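# Move drive, power supply and blanking panel between cart, bench, shelving

## Task

Finish three jobs, in any order. (a) Take the hard drive from the cart and leave it lying flat on the anti-static mat on the work bench, entirely within the mat's edges. (b) Carry the spare power supply from the parts shelving to the work bench; it is the slim steel box with a round fan on one end and gold contacts on the other. (c) Take the blanking panel off the work bench and leave it completely inside the empty bay of the parts shelving. No other item from the bench or shelving may end up on the floor. The hard drive breaks if it is dropped even a little or knocked hard, which fails the job. At the end the gripper must have released everything and moved away, since items held in place only by the robot do not count. The robot must not fall over or be left leaning.

## Robot and tools

ROBOT. A Hello Robot Stretch 3 with a single arm. It has a two-wheel base (0.33 m long, 0.34 m wide), a lift that moves the arm up and down a mast, and a telescoping arm that reaches out to the robot's RIGHT side. The gripper cannot move forward or back on its own; you drive the base for that. The base cannot slide sideways. Turning in place pivots about the point midway between the drive wheels, 0.05 m behind the front edge. With the arm in and the wrist folded, a turn sweeps a radius of 0.28 m; an unfolded, level gripper reaches past that.

FRAMES. Base frame: origin on the floor between the drive wheels, x forward, y left, z up. hand_pose is reported in this frame, at the point where closed fingertips meet. Odometry frame is the base frame at the start of the scene; heading is positive to the left, -3.142 to 3.142.

TOOL execute_actions. Argument "actions": a list run in order. Each action is {"robot": ..., "steps": n, "until": ...}. steps is 1 to 450 control steps at 30 per second (default 1). {"steps": n} alone only waits. If any action is malformed or a number is out of range, the whole call is rejected and nothing new runs.
"robot" can hold:
- "base": exactly one of {"translate_m": d} (drive straight d metres, forward positive, |d| at most 1) or {"rotate_rad": d} (turn in place d radians, left/counter-clockwise positive, |d| at most 3.2). Both are offsets measured from where the base is when that command begins.
- "joints": one dictionary by joint name, each value an absolute target (not an offset). Unnamed joints keep their targets. Ranges: lift_m 0 to 1.1 (arm height); arm_m 0 to 0.52 (extension); wrist_yaw_rad -1.345 to 4.42 (0 along the arm, positive toward the front, 3.0 folded over the base); wrist_pitch_rad -1.57 to 0.451 (0 level, negative tips fingers down); wrist_roll_rad -2.911 to 2.911 (0 fingers side by side, level); gripper_m -0.089 to 0.179 (larger is wider; real fingertip gap is about 0.007 less when nearly shut, 0.025 less when fully open, zero below 0.007); head_pan_rad -3.953 to 1.73 (0 ahead, positive left, -1.57 looks along the arm); head_tilt_rad -1.53 to 0.419 (negative looks down).
- "contact_limits": {"arm_m": effort %} from 1 to 100; the arm halts with contact_stop when its effort reaches this. Lower is gentler.
- a list of up to 8 such commands, or {"pause_s": s} (at most 15), run one after another as a queue.
- {"stop": true}: brake everything and clear the queue.
New commands act immediately and replace the remaining queue. "until" (only with steps) ends the action early: {"robot": {"status": "ended"}} waits for all motion to finish; fields can be compared, e.g. {"lift_m": [">", 0.3]}, with =, !=, <, <=, >, >=; statuses accept a word or ["!=", "moving"]. "any" instead of "robot" fires when the first motion ends.

TOOL zoom_image: {"camera": head_camera | nav_camera | wrist_camera, "region": [x0, y0, x1, y1]} in pixels from the top-left, at most 504 by 504. head_camera is 896x504, nav_camera 672x504 (fisheye), wrist_camera 644x364. Head pan/tilt aim both head cameras.

Wait until nothing is moving first.

RESULTS. Every non-rejected call returns one image per camera plus text. base_status gives progress as (translate_m done of goal). joint_goals, joint_status (moving, done, off_target, contact_stop, time_out, stopped, not_commanded, torque_fault), measured_speeds, and refusals/queue/queue_left. on_its_own appears when the robot has changed a goal itself, a joint is slack or servo-off, a motor at rest shows unusual effort, or base_tilt has shifted by 3 degrees or more. lidar_m: 12 distances in 30-degree sectors, first straight ahead, counter-clockwise (4th left, 7th behind, 10th right), at 0.17 m height. wrist_depth_mm and head_depth_mm: 7x7 grids of median depth. motor_effort in percent, peak in brackets; readings carry fixed bias and noise. Lines starting refused: or dropped: explain failed goals.

GRIPPER. Close to a value below the object's width to grip; open at least 0.02 above where the fingers met to release. Neither the reading nor done proves a grasp; check images. Overly hard squeezes are eased by a stall guard, so heavy items may slip.

SPEED AND SAFETY. Full base speed (0.30 m/s, 1.9 rad/s) only with lift_m below 0.30, arm_m below 0.03, wrist_yaw_rad above 2.54; otherwise 0.10 m/s and 0.63 rad/s. Fold or unfold the wrist only with lift_m 0.32 to 0.95, wrist_pitch_rad -0.4, roll near 0; once folded, lift may drop to 0.25. With yaw below -0.4 keep pitch at -0.5 or lower. Pushing on something rigid with the gripper above about 0.45 m can tip the robot; so can driving while holding or hooked on something fixed, or snagging furniture (especially reversing). If tilting, reverse the last move in small steps, free the gripper, and lower lift_m to about 0.2. Lift and arm go slack after contact_stop until commanded again; wrist servos overheat into a 10 s torque_fault under prolonged strain. Lower the hard drive gently; never drop or bump it. Something may occasionally nudge loose objects, so verify placements before finishing.

Each tool is called after "Request:" by a JSON object that holds its "api" and its "payload", one argument or row to a line.

## Session

Request:
{"api": "execute_actions", "payload": {
  "actions": []
}}

Scene clock: 0.00 s.
robot.base_odometry: x=+0.000 y=+0.000 heading=+0.000 (m, m, rad; robot's odometry frame)
robot.turned_by_wheels: +0.000 (rad since the last result)
robot.turned_by_imu: +0.000 (rad since the last result)
robot.base_tilt: forward=-2.1 right=+0.3 (deg)
robot.lidar_m: 1.64 1.65 1.56 2.29 2.12 1.00 0.89 0.89 2.24 1.66 2.45 1.86
robot.head_depth_mm: 1785 1810 1795 1793 1775 1780 1757 / 1761 1766 1754 1753 1730 1733 1725 / 1701 1712 1713 1710 1690 1683 1686 / 1672 1672 1657 1645 1644 1645 1634 / 1625 1613 1613 1601 1602 1600 1588 / 1596 1576 1585 1577 1563 1562 1545 / 1550 1546 1537 1535 1530 1522 1506
robot.base_status: not_commanded
robot.joint_positions: lift_m=+0.463 arm_m=+0.002 wrist_yaw_rad=+2.836 wrist_pitch_rad=-0.306 wrist_roll_rad=+0.001 gripper_m=+0.037 head_pan_rad=-0.005 head_tilt_rad=-0.016
robot.joint_goals: lift_m=+0.463 arm_m=+0.002 wrist_yaw_rad=+2.836 wrist_pitch_rad=-0.306 wrist_roll_rad=+0.001 gripper_m=+0.037 head_pan_rad=-0.005 head_tilt_rad=-0.016
robot.joint_status: lift_m=not_commanded arm_m=not_commanded wrist_yaw_rad=not_commanded wrist_pitch_rad=not_commanded wrist_roll_rad=not_commanded gripper_m=not_commanded head_pan_rad=not_commanded head_tilt_rad=not_commanded
robot.measured_speeds: translate_m=+0.000 rotate_rad=+0.000 lift_m=+0.000 arm_m=+0.000 wrist_yaw_rad=+0.000 wrist_pitch_rad=+0.000 wrist_roll_rad=+0.000 head_pan_rad=+0.000 head_tilt_rad=+0.000
robot: refusals=0 queue=idle queue_left=0
robot.motor_effort: left_wheel=+1 right_wheel=+0 lift_m=+27 arm_m=+1 wrist_yaw_rad=+1 wrist_pitch_rad=+8 wrist_roll_rad=+0 gripper_m=+0 head_pan_rad=+1 head_tilt_rad=+2 (%)
robot.hand_pose: x=+0.0502 y=+0.0789 z=+0.5017 quat_wxyz=(+0.214, +0.707, +0.000, +0.674) (m; robot's base frame)
robot.wrist_depth_mm: - - - - - - - / - - - - - - - / - - - - - - - / - - - - - - - / - 999 - - - - - / 822 808 846 812 847 853 873 / 663 - 681 675 706 710 721
pictures: head_camera (sideways: a quarter turn clockwise sets it upright), nav_camera (sideways: a quarter turn counterclockwise sets it upright), wrist_camera
Images, in order (width x height): head_camera 896x504, nav_camera 672x504, wrist_camera 644x364.

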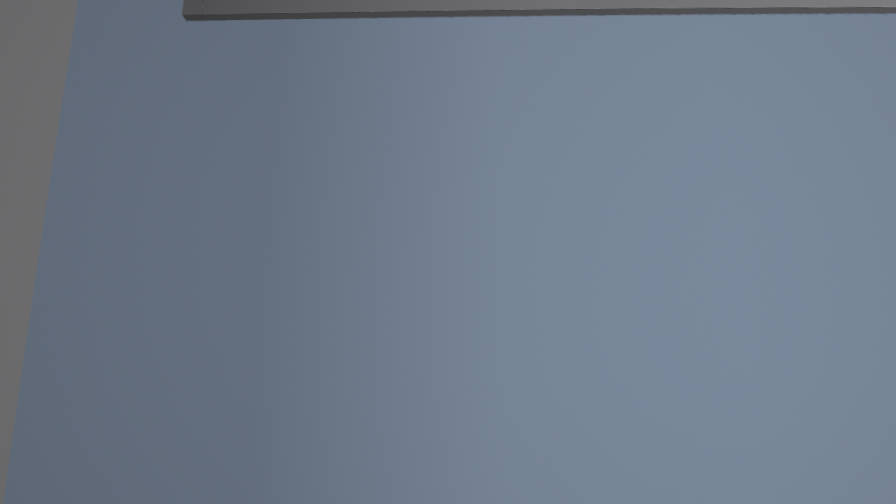

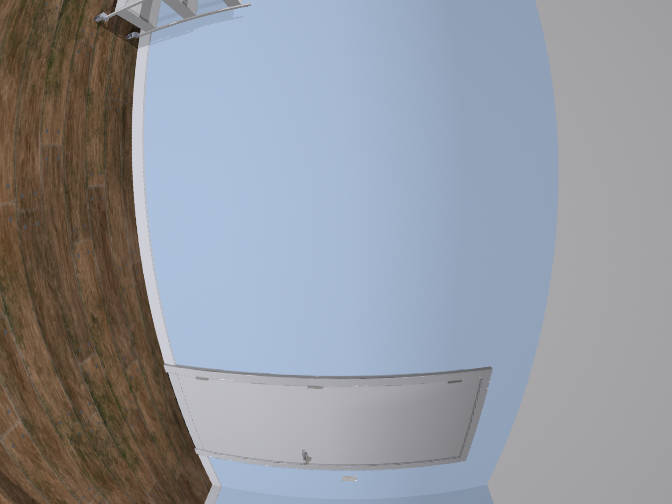

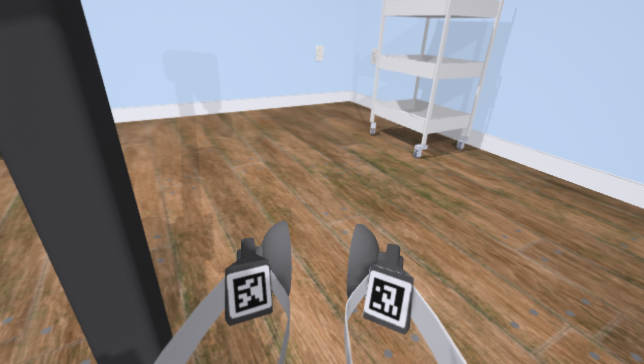

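Request:
{"api": "execute_actions", "payload": {
  "actions": [
    {"robot":{"joints":{"head_pan_rad":1.5,"head_tilt_rad":-0.5}},"steps":90,"until":{"robot":{"status":"ended"}}}
  ]
}}

Request:
{"api": "execute_actions", "payload": {
  "actions": [
    {"robot":{"joints":{"head_pan_rad":-3.1}},"steps":150,"until":{"robot":{"status":"ended"}}}
  ]
}}

Request:
{"api": "execute_actions", "payload": {
  "actions": [
    {"robot":{"joints":{"head_pan_rad":-1.5}},"steps":150,"until":{"robot":{"status":"ended"}}}
  ]
}}

Scene clock: 3.17 s.
robot.base_odometry: x=+0.000 y=+0.000 heading=+0.000 (m, m, rad; robot's odometry frame)
robot.turned_by_wheels: +0.000 (rad since the last result)
robot.turned_by_imu: +0.000 (rad since the last result)
robot.base_tilt: forward=-2.0 right=+0.3 (deg)
robot.lidar_m: 1.64 1.65 1.56 2.29 2.11 1.01 0.89 0.89 2.24 1.67 2.45 1.87
robot.head_depth_mm: 2251 2425 2578 2644 2004 1623 1317 / 2178 2383 2602 2777 2092 1627 1311 / 2116 2296 2511 2670 2098 1624 1317 / 2033 2215 2430 2626 2096 1628 1315 / 1977 2144 2331 2518 2095 1618 1318 / 1922 2068 2246 2456 2107 1628 1320 / 1874 2019 2196 2355 2096 1622 1320
robot.base_status: not_commanded
robot.joint_positions: lift_m=+0.463 arm_m=+0.002 wrist_yaw_rad=+2.836 wrist_pitch_rad=-0.306 wrist_roll_rad=+0.001 gripper_m=+0.037 head_pan_rad=+1.493 head_tilt_rad=-0.494
robot.joint_goals: lift_m=+0.463 arm_m=+0.002 wrist_yaw_rad=+2.836 wrist_pitch_rad=-0.306 wrist_roll_rad=+0.001 gripper_m=+0.037 head_pan_rad=+1.500 head_tilt_rad=-0.500
robot.joint_status: lift_m=not_commanded arm_m=not_commanded wrist_yaw_rad=not_commanded wrist_pitch_rad=not_commanded wrist_roll_rad=not_commanded gripper_m=not_commanded head_pan_rad=done head_tilt_rad=done
robot.measured_speeds: translate_m=+0.000 rotate_rad=+0.000 lift_m=+0.000 arm_m=+0.000 wrist_yaw_rad=+0.000 wrist_pitch_rad=+0.000 wrist_roll_rad=+0.000 head_pan_rad=+0.000 head_tilt_rad=+0.000
robot: refusals=0 queue=done queue_left=0
robot.motor_effort: left_wheel=+0(1) right_wheel=+0(0) lift_m=+27(27) arm_m=+1(1) wrist_yaw_rad=+0(1) wrist_pitch_rad=+8(8) wrist_roll_rad=+0(0) gripper_m=+0(1) head_pan_rad=+4(49) head_tilt_rad=-3(28) (%)
robot.hand_pose: x=+0.0502 y=+0.0789 z=+0.5017 quat_wxyz=(+0.214, +0.707, +0.000, +0.674) (m; robot's base frame)
robot.wrist_depth_mm: - - - - - - - / - - - - - - - / - - - - - - - / - - - - - - - / 968 989 - - - - - / 826 830 863 828 828 872 874 / 653 - 663 711 686 708 716
pictures: head_camera (sideways: a quarter turn clockwise sets it upright), nav_camera (sideways: a quarter turn counterclockwise sets it upright), wrist_camera
Images, in order (width x height): head_camera 896x504, nav_camera 672x504, wrist_camera 644x364.

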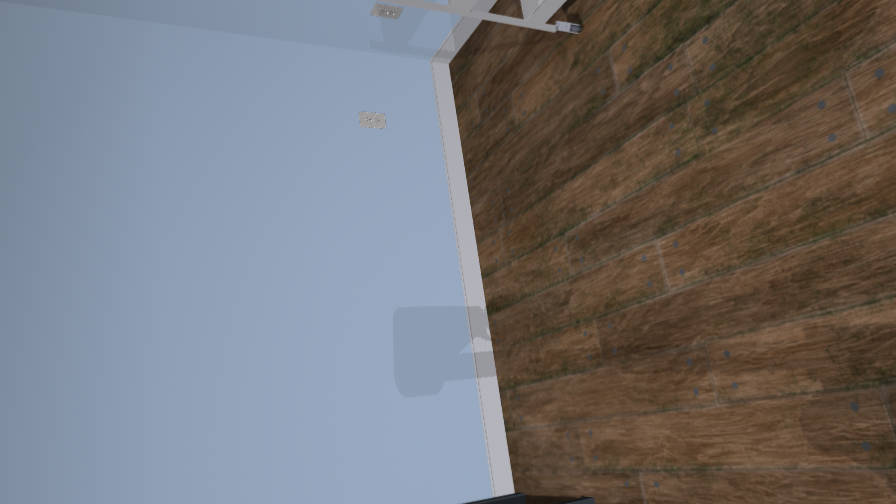

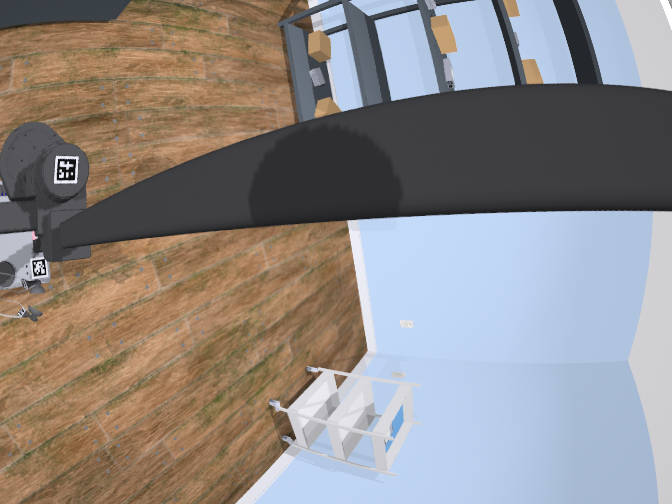

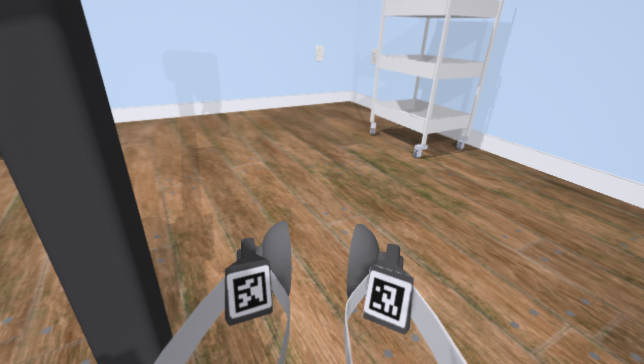

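Scene clock: 5.60 s.
robot.base_odometry: x=+0.000 y=+0.000 heading=+0.000 (m, m, rad; robot's odometry frame)
robot.turned_by_wheels: +0.000 (rad since the last result)
robot.turned_by_imu: +0.000 (rad since the last result)
robot.base_tilt: forward=-2.0 right=+0.4 (deg)
robot.lidar_m: 1.64 1.65 1.56 2.29 2.12 1.01 0.89 0.89 2.24 1.66 2.45 1.87
robot.head_depth_mm: 789 860 942 1046 1219 1567 1321 / 773 839 924 1013 1136 1276 1318 / 761 825 903 993 1104 1243 1326 / 747 812 880 967 1076 1209 1299 / 737 795 864 948 1049 1173 1284 / 722 779 846 927 1026 1141 1254 / 711 767 831 907 998 1113 1232
robot.base_status: not_commanded
robot.joint_positions: lift_m=+0.463 arm_m=+0.002 wrist_yaw_rad=+2.836 wrist_pitch_rad=-0.306 wrist_roll_rad=+0.001 gripper_m=+0.037 head_pan_rad=-3.093 head_tilt_rad=-0.494
robot.joint_goals: lift_m=+0.463 arm_m=+0.002 wrist_yaw_rad=+2.836 wrist_pitch_rad=-0.306 wrist_roll_rad=+0.001 gripper_m=+0.037 head_pan_rad=-3.100 head_tilt_rad=-0.500
robot.joint_status: lift_m=not_commanded arm_m=not_commanded wrist_yaw_rad=not_commanded wrist_pitch_rad=not_commanded wrist_roll_rad=not_commanded gripper_m=not_commanded head_pan_rad=done head_tilt_rad=done
robot.measured_speeds: translate_m=+0.000 rotate_rad=+0.000 lift_m=+0.000 arm_m=+0.000 wrist_yaw_rad=+0.000 wrist_pitch_rad=+0.000 wrist_roll_rad=+0.000 head_pan_rad=+0.000 head_tilt_rad=+0.000
robot: refusals=0 queue=done queue_left=0
robot.motor_effort: left_wheel=+1(0) right_wheel=+0(0) lift_m=+27(27) arm_m=+0(0) wrist_yaw_rad=+0(1) wrist_pitch_rad=+8(8) wrist_roll_rad=+0(0) gripper_m=-1(1) head_pan_rad=-3(47) head_tilt_rad=-2(3) (%)
robot.hand_pose: x=+0.0502 y=+0.0789 z=+0.5017 quat_wxyz=(+0.214, +0.707, +0.000, +0.674) (m; robot's base frame)
robot.wrist_depth_mm: - - - - - - - / - - - - - - - / - - - - - - - / - - - - - - - / 996 979 - - - - - / 793 822 859 848 873 850 897 / 674 - 668 686 671 717 703
pictures: head_camera (sideways: a quarter turn clockwise sets it upright), nav_camera (sideways: a quarter turn counterclockwise sets it upright), wrist_camera
Images, in order (width x height): head_camera 896x504, nav_camera 672x504, wrist_camera 644x364.

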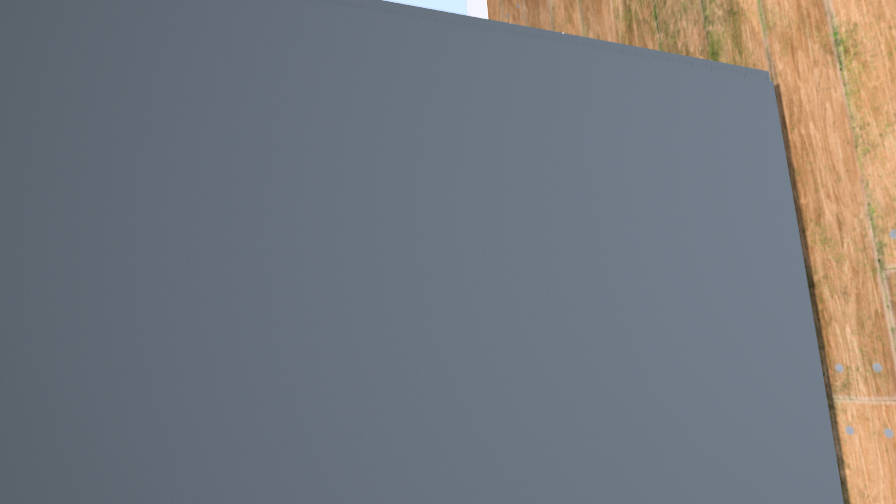

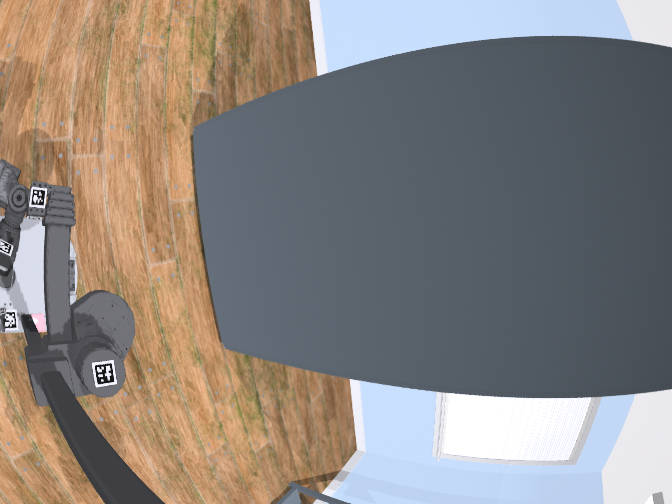

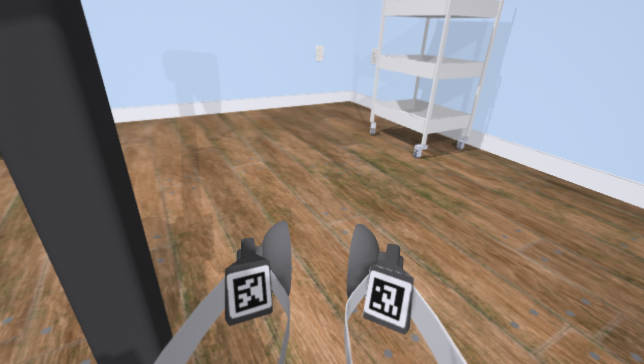

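Scene clock: 6.90 s.
robot.base_odometry: x=+0.000 y=+0.000 heading=+0.000 (m, m, rad; robot's odometry frame)
robot.turned_by_wheels: +0.000 (rad since the last result)
robot.turned_by_imu: +0.000 (rad since the last result)
robot.base_tilt: forward=-2.1 right=+0.3 (deg)
robot.lidar_m: 1.64 1.65 1.56 2.29 2.11 1.01 0.89 0.89 2.24 1.67 2.45 1.86
robot.head_depth_mm: 2224 2402 2280 2772 2117 1632 1319 / 2199 2373 2065 2744 2070 1616 1313 / 2128 2309 2075 2690 2100 1617 1324 / 2111 2286 2068 2645 2101 1619 1324 / 2082 2254 2062 2562 2009 1631 1320 / 2039 2210 2405 2574 2104 1620 1326 / 2015 2168 2359 2528 2098 1616 1318
robot.base_status: not_commanded
robot.joint_positions: lift_m=+0.463 arm_m=+0.002 wrist_yaw_rad=+2.836 wrist_pitch_rad=-0.306 wrist_roll_rad=+0.001 gripper_m=+0.037 head_pan_rad=-1.507 head_tilt_rad=-0.494
robot.joint_goals: lift_m=+0.463 arm_m=+0.002 wrist_yaw_rad=+2.836 wrist_pitch_rad=-0.306 wrist_roll_rad=+0.001 gripper_m=+0.037 head_pan_rad=-1.500 head_tilt_rad=-0.500
robot.joint_status: lift_m=not_commanded arm_m=not_commanded wrist_yaw_rad=not_commanded wrist_pitch_rad=not_commanded wrist_roll_rad=not_commanded gripper_m=not_commanded head_pan_rad=done head_tilt_rad=done
robot.measured_speeds: translate_m=+0.000 rotate_rad=+0.000 lift_m=+0.000 arm_m=+0.000 wrist_yaw_rad=+0.000 wrist_pitch_rad=+0.000 wrist_roll_rad=+0.000 head_pan_rad=+0.000 head_tilt_rad=+0.000
robot: refusals=0 queue=done queue_left=0
robot.motor_effort: left_wheel=+1(0) right_wheel=+0(0) lift_m=+27(27) arm_m=+1(1) wrist_yaw_rad=+0(0) wrist_pitch_rad=+8(8) wrist_roll_rad=+0(0) gripper_m=-1(1) head_pan_rad=+4(48) head_tilt_rad=-2(2) (%)
robot.hand_pose: x=+0.0502 y=+0.0789 z=+0.5017 quat_wxyz=(+0.214, +0.707, +0.000, +0.674) (m; robot's base frame)
robot.wrist_depth_mm: - - - - - - - / - - - - - - - / - - - - - - - / - - - - - - - / 1000 - - - - - - / 789 791 863 834 843 840 874 / 675 - 673 687 683 710 728
pictures: head_camera (sideways: a quarter turn clockwise sets it upright), nav_camera (sideways: a quarter turn counterclockwise sets it upright), wrist_camera
Images, in order (width x height): head_camera 896x504, nav_camera 672x504, wrist_camera 644x364.

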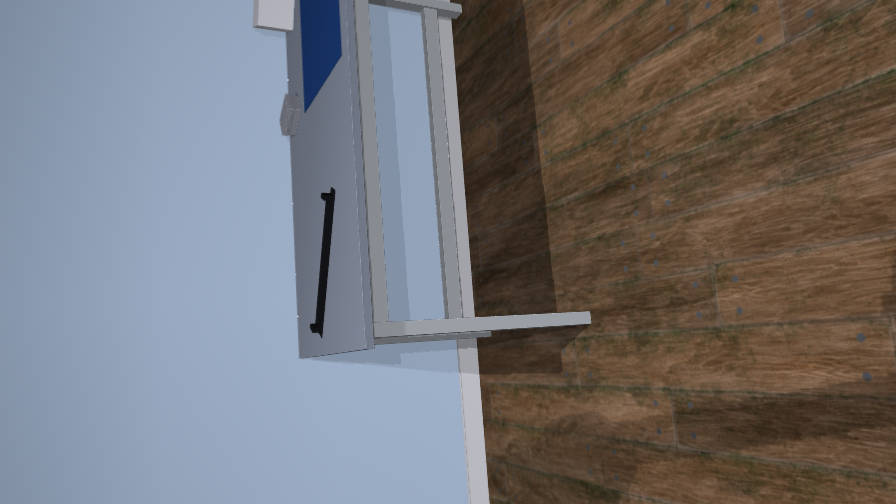

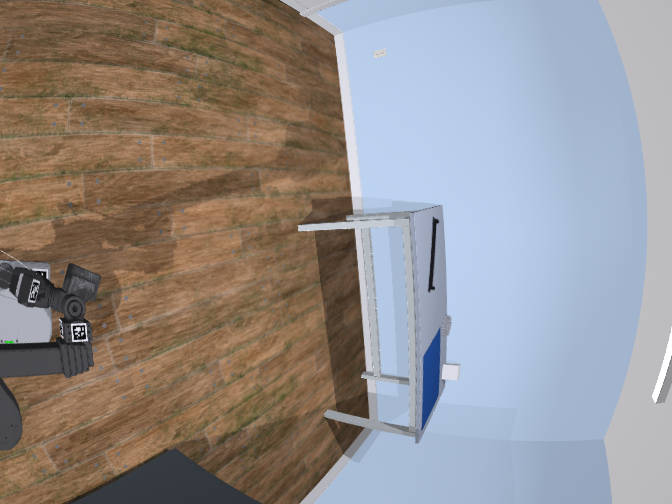

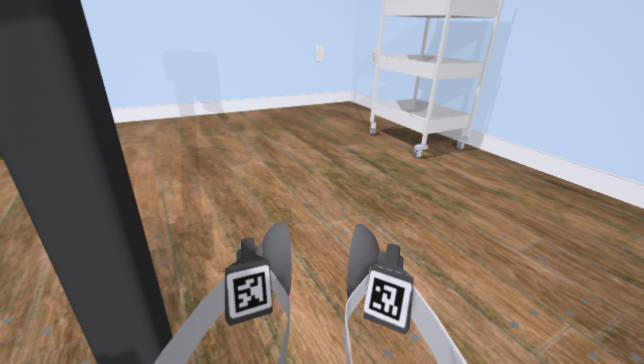

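Request:
{"api": "execute_actions", "payload": {
  "actions": [
    {"robot":{"joints":{"head_pan_rad":0.95,"head_tilt_rad":-0.35}},"steps":150,"until":{"robot":{"status":"ended"}}}
  ]
}}

Request:
{"api": "execute_actions", "payload": {
  "actions": [
    {"robot":{"joints":{"head_pan_rad":1.73,"head_tilt_rad":-0.2},"base":{"rotate_rad":0.6}},"steps":150,"until":{"robot":{"status":"ended"}}}
  ]
}}

Scene clock: 8.70 s.
robot.base_odometry: x=+0.000 y=+0.000 heading=+0.000 (m, m, rad; robot's odometry frame)
robot.turned_by_wheels: +0.000 (rad since the last result)
robot.turned_by_imu: +0.000 (rad since the last result)
robot.base_tilt: forward=-2.0 right=+0.3 (deg)
robot.lidar_m: 1.64 1.65 1.55 2.30 2.11 1.01 0.89 0.89 2.24 1.67 2.45 1.86
robot.head_depth_mm: 1485 1554 1630 1725 1808 1824 1462 / 1593 1680 1773 1874 1983 1868 1463 / 1723 1812 1923 1987 2090 1875 1470 / 1869 1983 2104 2087 1976 1829 1468 / 2059 2201 2344 2445 2134 1875 1468 / 2274 2444 2608 2808 2567 1867 1472 / 2281 2361 2491 2592 2587 1871 1464
robot.base_status: not_commanded
robot.joint_positions: lift_m=+0.463 arm_m=+0.002 wrist_yaw_rad=+2.836 wrist_pitch_rad=-0.306 wrist_roll_rad=+0.001 gripper_m=+0.037 head_pan_rad=+0.943 head_tilt_rad=-0.359
robot.joint_goals: lift_m=+0.463 arm_m=+0.002 wrist_yaw_rad=+2.836 wrist_pitch_rad=-0.306 wrist_roll_rad=+0.001 gripper_m=+0.037 head_pan_rad=+0.950 head_tilt_rad=-0.350
robot.joint_status: lift_m=not_commanded arm_m=not_commanded wrist_yaw_rad=not_commanded wrist_pitch_rad=not_commanded wrist_roll_rad=not_commanded gripper_m=not_commanded head_pan_rad=done head_tilt_rad=done
robot.measured_speeds: translate_m=+0.000 rotate_rad=+0.000 lift_m=+0.000 arm_m=+0.000 wrist_yaw_rad=+0.000 wrist_pitch_rad=+0.000 wrist_roll_rad=+0.000 head_pan_rad=+0.000 head_tilt_rad=+0.000
robot: refusals=0 queue=done queue_left=0
robot.motor_effort: left_wheel=+0(0) right_wheel=+0(0) lift_m=+27(27) arm_m=+0(1) wrist_yaw_rad=+0(1) wrist_pitch_rad=+8(8) wrist_roll_rad=+0(0) gripper_m=+0(1) head_pan_rad=+4(49) head_tilt_rad=+4(17) (%)
robot.hand_pose: x=+0.0502 y=+0.0789 z=+0.5017 quat_wxyz=(+0.214, +0.707, +0.000, +0.674) (m; robot's base frame)
robot.wrist_depth_mm: - - - - - - - / - - - - - - - / - - - - - - - / - - - - - - - / 941 - - - - - - / 807 813 866 860 829 855 863 / 666 - 665 705 669 703 705
pictures: head_camera (sideways: a quarter turn clockwise sets it upright), nav_camera (sideways: a quarter turn counterclockwise sets it upright), wrist_camera
Images, in order (width x height): head_camera 896x504, nav_camera 672x504, wrist_camera 644x364.

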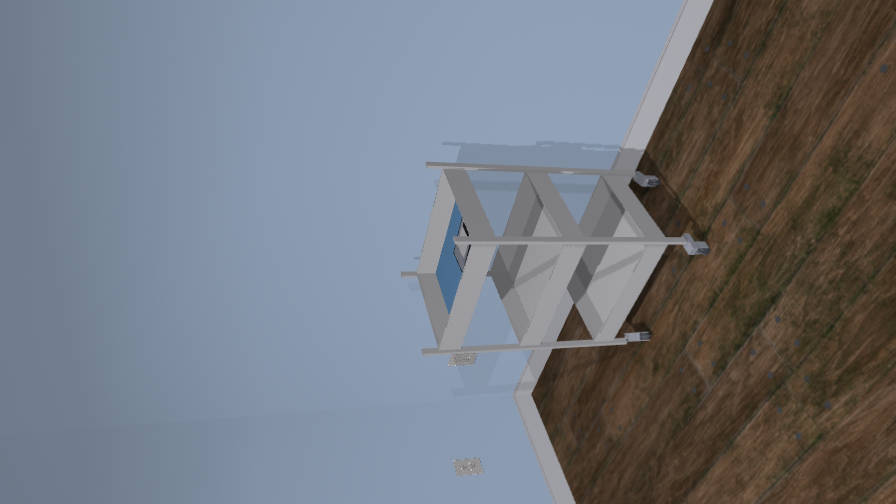

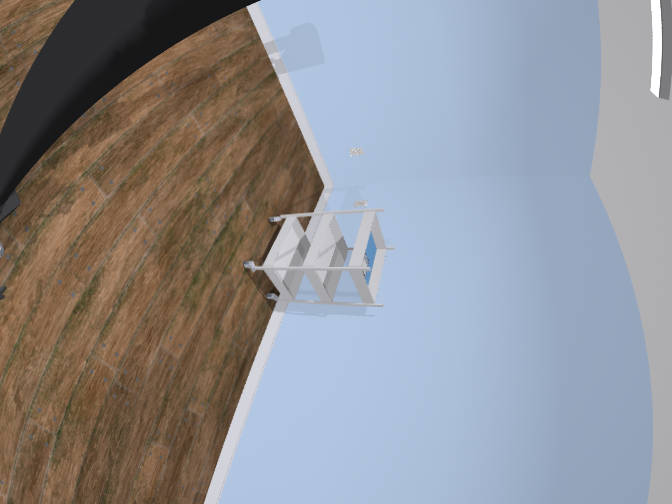

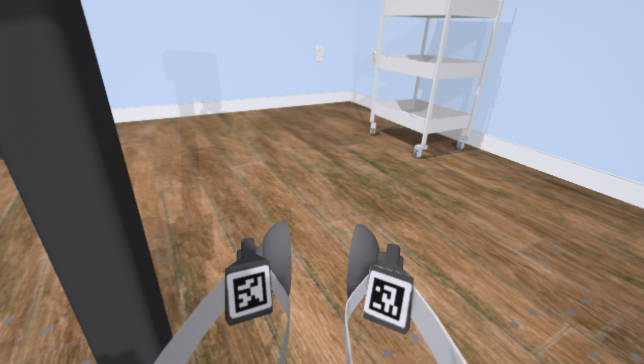

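Scene clock: 10.63 s.
robot.base_odometry: x=+0.000 y=+0.000 heading=+0.600 (m, m, rad; robot's odometry frame)
robot.turned_by_wheels: +0.600 (rad since the last result)
robot.turned_by_imu: +0.596 (rad since the last result)
robot.base_tilt: forward=-2.1 right=+0.2 (deg)
robot.lidar_m: 1.66 1.55 2.22 1.81 0.97 0.89 0.89 2.24 1.67 2.47 1.80 1.64
robot.head_depth_mm: 1996 2047 2125 2200 2093 2044 1706 / 2115 2189 2245 2303 2349 2153 1710 / 2287 2310 2385 2445 2492 2188 1711 / 2412 2356 2442 2571 2584 2227 1712 / 2565 2631 2725 2837 2903 2291 1718 / 2758 2796 2899 3014 3080 2318 1707 / - 2657 2741 2810 2885 - -
robot.base_status: done (rotate_rad +0.5998 of +0.6000)
robot.joint_positions: lift_m=+0.463 arm_m=+0.002 wrist_yaw_rad=+2.836 wrist_pitch_rad=-0.306 wrist_roll_rad=+0.001 gripper_m=+0.037 head_pan_rad=+1.718 head_tilt_rad=-0.211
robot.joint_goals: lift_m=+0.463 arm_m=+0.002 wrist_yaw_rad=+2.836 wrist_pitch_rad=-0.306 wrist_roll_rad=+0.001 gripper_m=+0.037 head_pan_rad=+1.730 head_tilt_rad=-0.200
robot.joint_status: lift_m=not_commanded arm_m=not_commanded wrist_yaw_rad=not_commanded wrist_pitch_rad=not_commanded wrist_roll_rad=not_commanded gripper_m=not_commanded head_pan_rad=done head_tilt_rad=done
robot.measured_speeds: translate_m=+0.000 rotate_rad=+0.000 lift_m=+0.000 arm_m=+0.000 wrist_yaw_rad=+0.000 wrist_pitch_rad=+0.000 wrist_roll_rad=+0.000 head_pan_rad=+0.000 head_tilt_rad=+0.000
robot: refusals=0 queue=done queue_left=0
robot.motor_effort: left_wheel=-2(3) right_wheel=+3(7) lift_m=+27(27) arm_m=+0(0) wrist_yaw_rad=+1(0) wrist_pitch_rad=+8(8) wrist_roll_rad=+0(0) gripper_m=-1(1) head_pan_rad=+4(42) head_tilt_rad=+5(18) (%)
robot.hand_pose: x=+0.0502 y=+0.0789 z=+0.5017 quat_wxyz=(+0.214, +0.707, +0.000, +0.674) (m; robot's base frame)
robot.wrist_depth_mm: - - - - - - - / - - - - - - - / - - - - - - - / - - - - - - - / - 989 - - - - - / 777 829 855 843 849 861 857 / 684 - 652 695 696 704 707
pictures: head_camera (sideways: a quarter turn clockwise sets it upright), nav_camera (sideways: a quarter turn counterclockwise sets it upright), wrist_camera
Images, in order (width x height): head_camera 896x504, nav_camera 672x504, wrist_camera 644x364.

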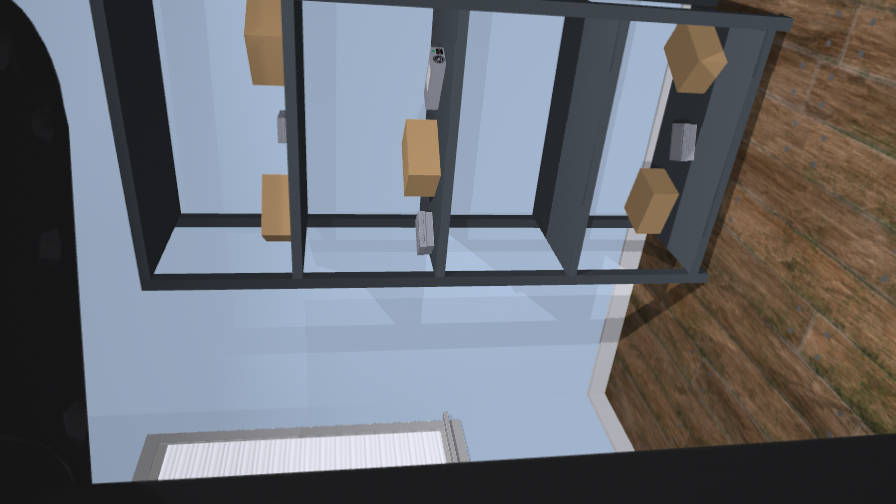

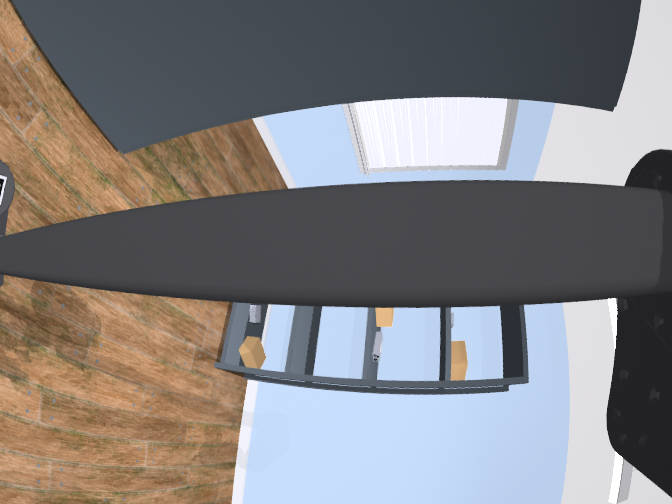

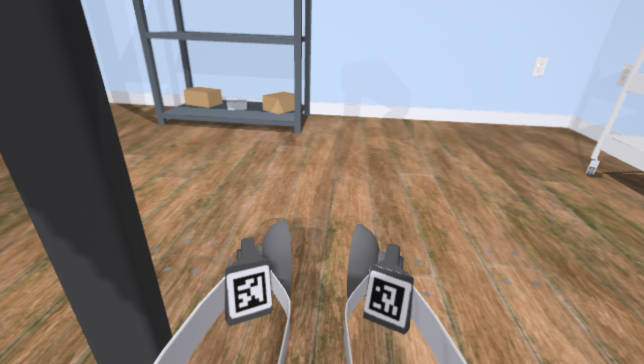

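Request:
{"api": "execute_actions", "payload": {
  "actions": [
    {"robot":[{"base":{"rotate_rad":0.82},"joints":{"lift_m":0.28,"wrist_yaw_rad":3.0,"wrist_pitch_rad":-0.4}},{"base":{"translate_m":0.8}},{"base":{"translate_m":0.75}},{"base":{"rotate_rad":0.35},"joints":{"head_pan_rad":-1.5,"head_tilt_rad":-0.75}}],"steps":450,"until":{"robot":{"status":"ended"}}}
  ]
}}

Scene clock: 24.33 s.
robot.base_odometry: x=+0.233 y=+1.532 heading=+1.769 (m, m, rad; robot's odometry frame)
robot.turned_by_wheels: +1.170 (rad since the last result)
robot.turned_by_imu: +1.166 (rad since the last result)
robot.base_tilt: forward=-2.1 right=+0.3 (deg)
robot.lidar_m: 0.87 0.89 0.89 1.72 1.79 2.01 3.15 1.57 0.67 0.63 1.10 0.91
robot.head_depth_mm: 886 1001 1097 924 1087 1263 1164 / 889 1002 1104 964 1113 1272 1162 / 892 1006 1112 964 1114 1271 1161 / 894 1012 1157 1301 1504 1301 1162 / 899 1018 1165 1366 1559 1351 1163 / 906 1017 1177 1369 1567 1348 1161 / 906 1024 1178 1385 1575 1346 1163
robot.base_status: done (rotate_rad +0.3498 of +0.3500)
robot.joint_positions: lift_m=+0.280 arm_m=+0.002 wrist_yaw_rad=+2.999 wrist_pitch_rad=-0.415 wrist_roll_rad=+0.001 gripper_m=+0.037 head_pan_rad=-1.493 head_tilt_rad=-0.741
robot.joint_goals: lift_m=+0.280 arm_m=+0.002 wrist_yaw_rad=+3.000 wrist_pitch_rad=-0.400 wrist_roll_rad=+0.001 gripper_m=+0.037 head_pan_rad=-1.500 head_tilt_rad=-0.750
robot.joint_status: lift_m=done arm_m=not_commanded wrist_yaw_rad=done wrist_pitch_rad=done wrist_roll_rad=not_commanded gripper_m=not_commanded head_pan_rad=done head_tilt_rad=done
robot.measured_speeds: translate_m=+0.000 rotate_rad=+0.000 lift_m=+0.000 arm_m=+0.000 wrist_yaw_rad=+0.000 wrist_pitch_rad=+0.000 wrist_roll_rad=+0.000 head_pan_rad=+0.000 head_tilt_rad=+0.000
robot: refusals=0 queue=done queue_left=0
robot.motor_effort: left_wheel=-2(5) right_wheel=+3(11) lift_m=+24(28) arm_m=+1(1) wrist_yaw_rad=+2(4) wrist_pitch_rad=+8(6) wrist_roll_rad=+0(0) gripper_m=-1(1) head_pan_rad=-3(46) head_tilt_rad=-4(32) (%)
robot.hand_pose: x=+0.0107 y=+0.0754 z=+0.2935 quat_wxyz=(+0.195, +0.701, +0.096, +0.680) (m; robot's base frame)
robot.wrist_depth_mm: - - - - - - 873 / - - - - - - 868 / - 959 - - - - 888 / 735 743 785 789 779 828 813 / 593 589 618 622 626 628 647 / 499 515 - 519 520 528 529 / 443 - - - 436 448 444
pictures: head_camera (sideways: a quarter turn clockwise sets it upright), nav_camera (sideways: a quarter turn counterclockwise sets it upright), wrist_camera
Images, in order (width x height): head_camera 896x504, nav_camera 672x504, wrist_camera 644x364.

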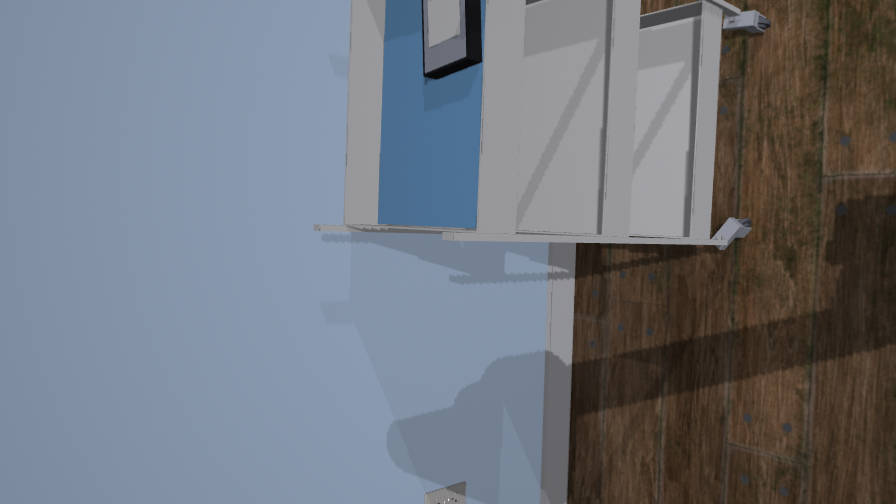

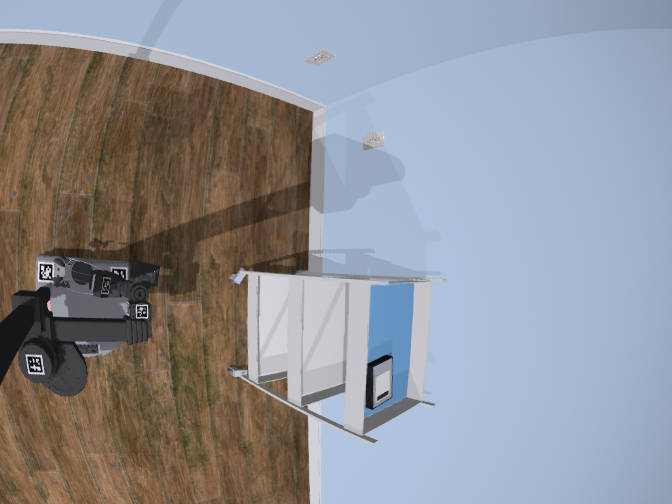

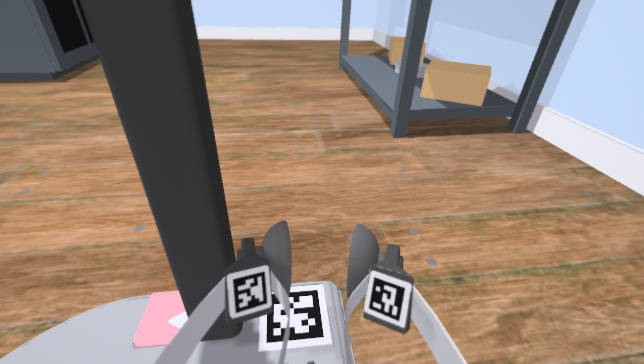

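Request:
{"api": "execute_actions", "payload": {
  "actions": [
    {"robot":[{"base":{"translate_m":-0.38},"joints":{"lift_m":0.93}},{"joints":{"wrist_yaw_rad":0.0,"gripper_m":0.179}},{"joints":{"wrist_pitch_rad":-1.5,"arm_m":0.3,"head_tilt_rad":-0.95}}],"steps":450,"until":{"robot":{"status":"ended"}}}
  ]
}}

Scene clock: 37.13 s.
robot.base_odometry: x=+0.308 y=+1.160 heading=+1.770 (m, m, rad; robot's odometry frame)
robot.turned_by_wheels: +0.000 (rad since the last result)
robot.turned_by_imu: -0.003 (rad since the last result)
robot.base_tilt: forward=-2.1 right=+0.3 (deg)
robot.lidar_m: 1.25 1.28 1.09 2.16 1.66 1.99 2.79 1.59 1.13 0.64 0.67 1.30
robot.head_depth_mm: - - 1334 1568 1408 1237 1103 / - - 1335 1556 1412 1238 1113 / 919 - - 1560 1407 1240 1132 / 959 1057 910 1149 1342 1237 1119 / 966 1063 914 1153 1344 1241 1104 / 969 1068 959 1179 1342 1235 1106 / 972 1080 949 1522 1412 1234 1098
robot.base_status: done (translate_m -0.3800 of -0.3800)
robot.joint_positions: lift_m=+0.930 arm_m=+0.300 wrist_yaw_rad=+0.000 wrist_pitch_rad=-1.495 wrist_roll_rad=+0.001 gripper_m=+0.179 head_pan_rad=-1.493 head_tilt_rad=-0.938
robot.joint_goals: lift_m=+0.930 arm_m=+0.300 wrist_yaw_rad=+0.000 wrist_pitch_rad=-1.500 wrist_roll_rad=+0.001 gripper_m=+0.179 head_pan_rad=-1.500 head_tilt_rad=-0.950
robot.joint_status: lift_m=done arm_m=done wrist_yaw_rad=done wrist_pitch_rad=done wrist_roll_rad=not_commanded gripper_m=done head_pan_rad=done head_tilt_rad=done
robot.measured_speeds: translate_m=+0.000 rotate_rad=+0.000 lift_m=+0.000 arm_m=+0.000 wrist_yaw_rad=+0.000 wrist_pitch_rad=+0.000 wrist_roll_rad=+0.000 head_pan_rad=+0.000 head_tilt_rad=+0.000
robot: refusals=0 queue=done queue_left=0
robot.motor_effort: left_wheel=-1(6) right_wheel=+3(7) lift_m=+30(32) arm_m=+3(1) wrist_yaw_rad=+0(2) wrist_pitch_rad=-2(8) wrist_roll_rad=+0(0) gripper_m=-1(85) head_pan_rad=-3(3) head_tilt_rad=-4(20) (%)
robot.hand_pose: x=-0.0216 y=-0.4401 z=+0.8112 quat_wxyz=(+0.518, +0.481, -0.518, -0.481) (m; robot's base frame)
robot.wrist_depth_mm: 545 559 570 555 935 935 952 / - 832 846 912 970 962 974 / - 992 977 968 - 969 989 / - - - - 988 - 990 / - - - - - - - / - - - - - - - / - - - - - - -
pictures: head_camera (sideways: a quarter turn clockwise sets it upright), nav_camera (sideways: a quarter turn counterclockwise sets it upright), wrist_camera
Images, in order (width x height): head_camera 896x504, nav_camera 672x504, wrist_camera 644x364.

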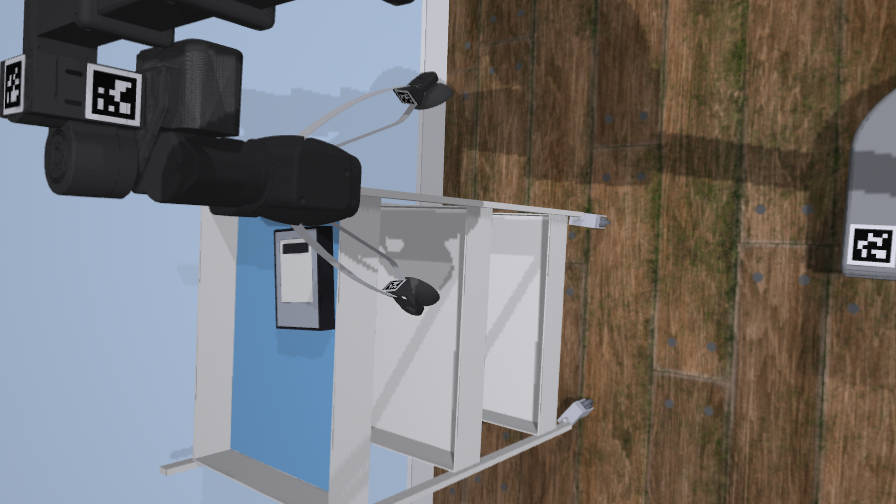

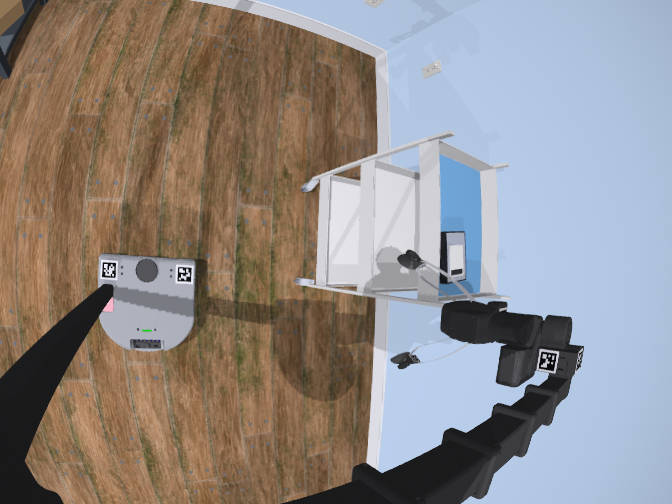

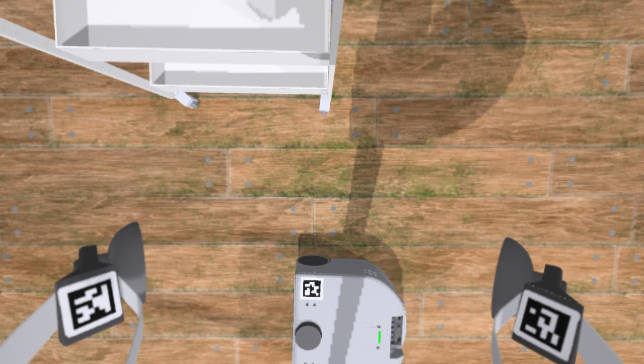

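Request:
{"api": "execute_actions", "payload": {
  "actions": [
    {"robot":[{"joints":{"arm_m":0.0}},{"base":{"rotate_rad":-0.7}},{"base":{"translate_m":0.3},"joints":{"wrist_roll_rad":1.57,"wrist_pitch_rad":-1.57}},{"base":{"rotate_rad":0.7}},{"base":{"translate_m":-0.13},"joints":{"lift_m":1.0}},{"joints":{"arm_m":0.4,"head_tilt_rad":-1.1}}],"steps":450,"until":{"robot":{"status":"ended"}}},
    {"steps":200,"until":{"robot":{"status":"ended"}}}
  ]
}}

Scene clock: 55.43 s.
robot.base_odometry: x=+0.478 y=+1.295 heading=+1.770 (m, m, rad; robot's odometry frame)
robot.turned_by_wheels: +0.000 (rad since the last result)
robot.turned_by_imu: -0.002 (rad since the last result)
robot.base_tilt: forward=-2.0 right=+0.3 (deg)
robot.lidar_m: 1.15 1.18 1.19 2.56 1.98 2.26 2.92 1.31 0.46 0.45 0.47 1.21
robot.head_depth_mm: 846 995 1251 1443 1321 1190 1094 / 853 946 812 1450 1320 1191 - / 867 880 767 1010 1263 1215 - / 843 884 773 1012 1279 1208 - / 842 889 793 1009 1280 1195 1090 / 848 893 793 1012 1276 1190 1089 / 851 974 777 1438 1321 1193 1087
robot.base_status: done (translate_m -0.1300 of -0.1300)
robot.joint_positions: lift_m=+1.000 arm_m=+0.400 wrist_yaw_rad=+0.000 wrist_pitch_rad=-1.545 wrist_roll_rad=+1.565 gripper_m=+0.179 head_pan_rad=-1.493 head_tilt_rad=-1.087
robot.joint_goals: lift_m=+1.000 arm_m=+0.400 wrist_yaw_rad=+0.000 wrist_pitch_rad=-1.570 wrist_roll_rad=+1.570 gripper_m=+0.179 head_pan_rad=-1.500 head_tilt_rad=-1.100
robot.joint_status: lift_m=done arm_m=done wrist_yaw_rad=done wrist_pitch_rad=done wrist_roll_rad=done gripper_m=done head_pan_rad=done head_tilt_rad=done
robot.measured_speeds: translate_m=+0.000 rotate_rad=+0.000 lift_m=+0.000 arm_m=+0.000 wrist_yaw_rad=+0.000 wrist_pitch_rad=+0.000 wrist_roll_rad=+0.000 head_pan_rad=+0.000 head_tilt_rad=+0.000
robot: refusals=0 queue=done queue_left=0
robot.motor_effort: left_wheel=-2(5) right_wheel=+4(7) lift_m=+30(32) arm_m=+3(0) wrist_yaw_rad=+0(0) wrist_pitch_rad=-3(4) wrist_roll_rad=+2(1) gripper_m=-1(1) head_pan_rad=-3(3) head_tilt_rad=-6(18) (%)
robot.hand_pose: x=-0.0215 y=-0.5268 z=+0.8818 quat_wxyz=(+0.002, +0.002, -0.716, -0.698) (m; robot's base frame)
robot.wrist_depth_mm: 442 635 - - - - 992 / 406 600 - - - - - / 371 376 372 370 - - - / 391 380 358 380 - - - / 410 393 369 388 - - - / 404 405 400 401 - - - / 440 407 410 406 - - -
pictures: head_camera (sideways: a quarter turn clockwise sets it upright), nav_camera (sideways: a quarter turn counterclockwise sets it upright), wrist_camera
Images, in order (width x height): head_camera 896x504, nav_camera 672x504, wrist_camera 644x364.

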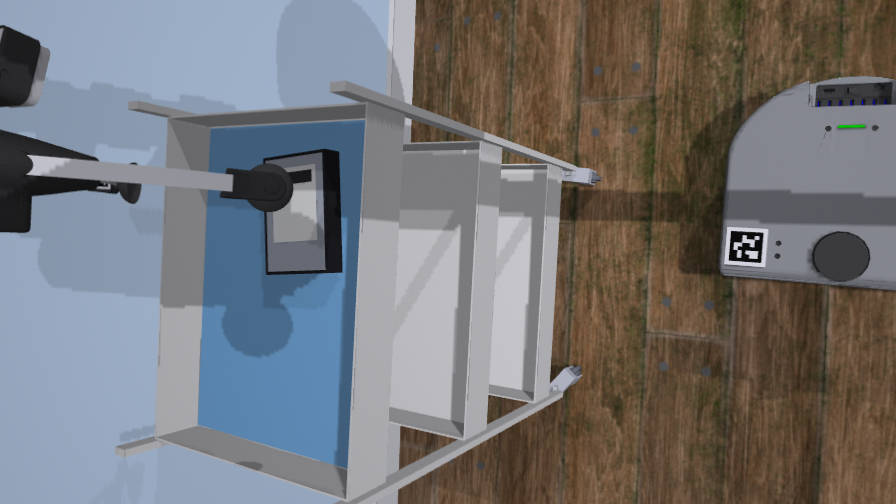

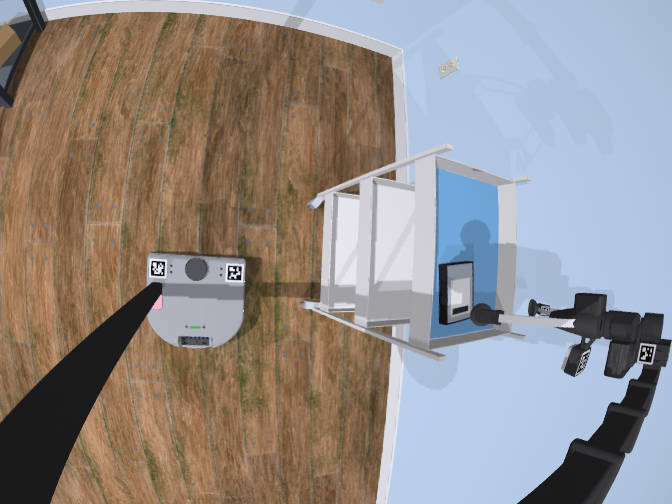

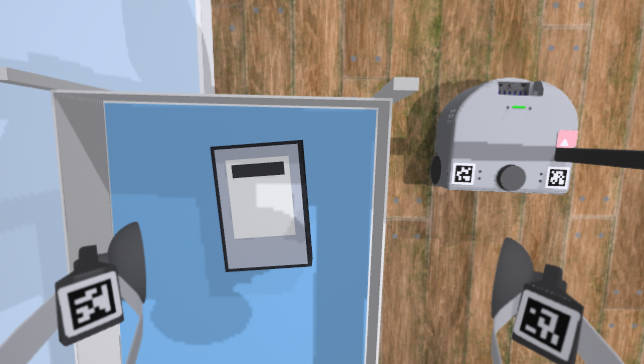

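Request:
{"api": "execute_actions", "payload": {
  "actions": [
    {"robot":[{"base":{"translate_m":0.015},"joints":{"arm_m":0.47}},{"joints":{"lift_m":0.86}}],"steps":300,"until":{"robot":{"status":"ended"}}}
  ]
}}

Scene clock: 59.30 s.
robot.base_odometry: x=+0.475 y=+1.310 heading=+1.770 (m, m, rad; robot's odometry frame)
robot.turned_by_wheels: +0.000 (rad since the last result)
robot.turned_by_imu: -0.001 (rad since the last result)
robot.base_tilt: forward=-2.1 right=+0.4 (deg)
robot.lidar_m: 1.14 1.17 1.18 2.63 2.01 2.25 2.94 1.31 0.47 0.45 0.47 1.19
robot.head_depth_mm: - - 1300 1446 1334 1194 1090 / 854 895 790 1410 1318 1194 - / - 875 772 1011 1264 1210 - / 840 882 774 1010 1257 1209 - / 845 891 793 1011 1283 1194 1087 / 849 874 796 1011 1275 1194 1090 / 849 999 779 1447 1315 1193 1085
robot.base_status: done (translate_m +0.0150 of +0.0150)
robot.joint_positions: lift_m=+0.860 arm_m=+0.470 wrist_yaw_rad=+0.000 wrist_pitch_rad=-1.545 wrist_roll_rad=+1.565 gripper_m=+0.179 head_pan_rad=-1.493 head_tilt_rad=-1.087
robot.joint_goals: lift_m=+0.860 arm_m=+0.470 wrist_yaw_rad=+0.000 wrist_pitch_rad=-1.570 wrist_roll_rad=+1.570 gripper_m=+0.179 head_pan_rad=-1.500 head_tilt_rad=-1.100
robot.joint_status: lift_m=done arm_m=done wrist_yaw_rad=done wrist_pitch_rad=done wrist_roll_rad=done gripper_m=done head_pan_rad=done head_tilt_rad=done
robot.measured_speeds: translate_m=+0.000 rotate_rad=+0.000 lift_m=+0.000 arm_m=+0.000 wrist_yaw_rad=+0.000 wrist_pitch_rad=+0.000 wrist_roll_rad=+0.000 head_pan_rad=+0.000 head_tilt_rad=+0.000
robot: refusals=0 queue=done queue_left=0
robot.motor_effort: left_wheel=-2(2) right_wheel=+3(8) lift_m=+24(31) arm_m=+3(3) wrist_yaw_rad=+1(0) wrist_pitch_rad=-3(3) wrist_roll_rad=+2(2) gripper_m=-1(0) head_pan_rad=-3(2) head_tilt_rad=-6(6) (%)
robot.hand_pose: x=-0.0215 y=-0.5968 z=+0.7421 quat_wxyz=(+0.002, +0.002, -0.716, -0.698) (m; robot's base frame)
robot.wrist_depth_mm: 255 449 779 883 866 900 159 / 219 229 227 226 225 215 178 / 230 236 233 206 230 226 171 / 233 239 236 210 234 226 - / 235 244 244 215 240 227 983 / 224 252 250 221 248 246 958 / 236 259 258 254 254 251 991
pictures: head_camera (sideways: a quarter turn clockwise sets it upright), nav_camera (sideways: a quarter turn counterclockwise sets it upright), wrist_camera
Images, in order (width x height): head_camera 896x504, nav_camera 672x504, wrist_camera 644x364.

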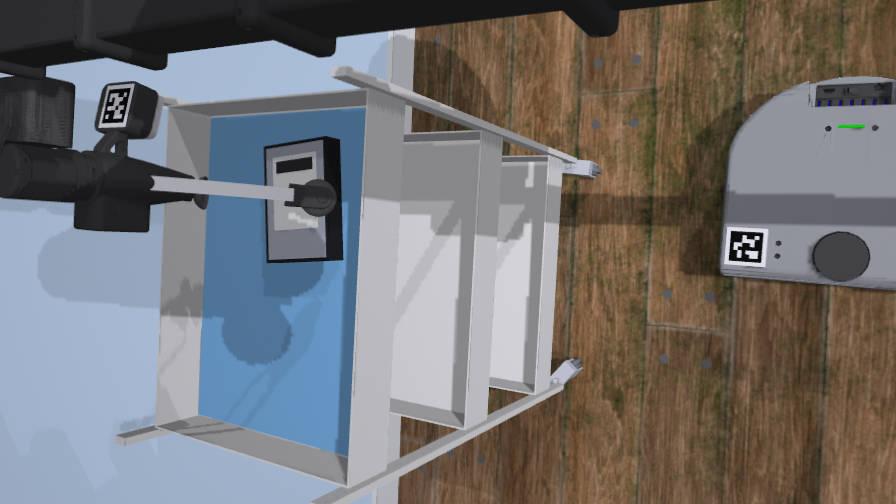

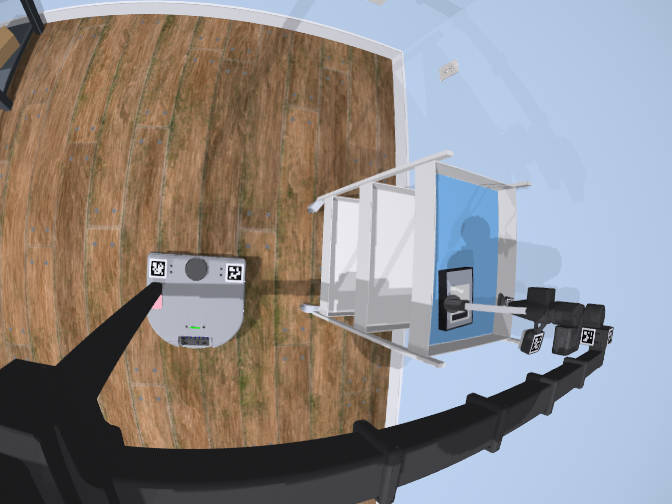

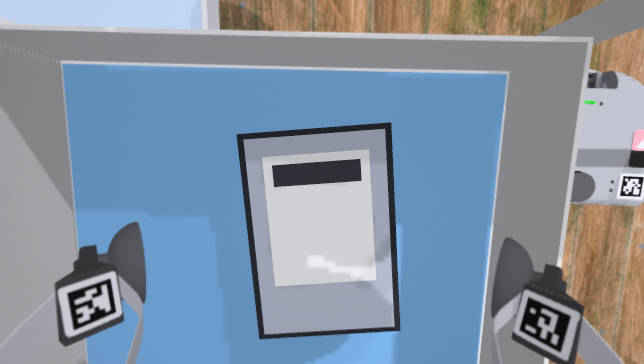

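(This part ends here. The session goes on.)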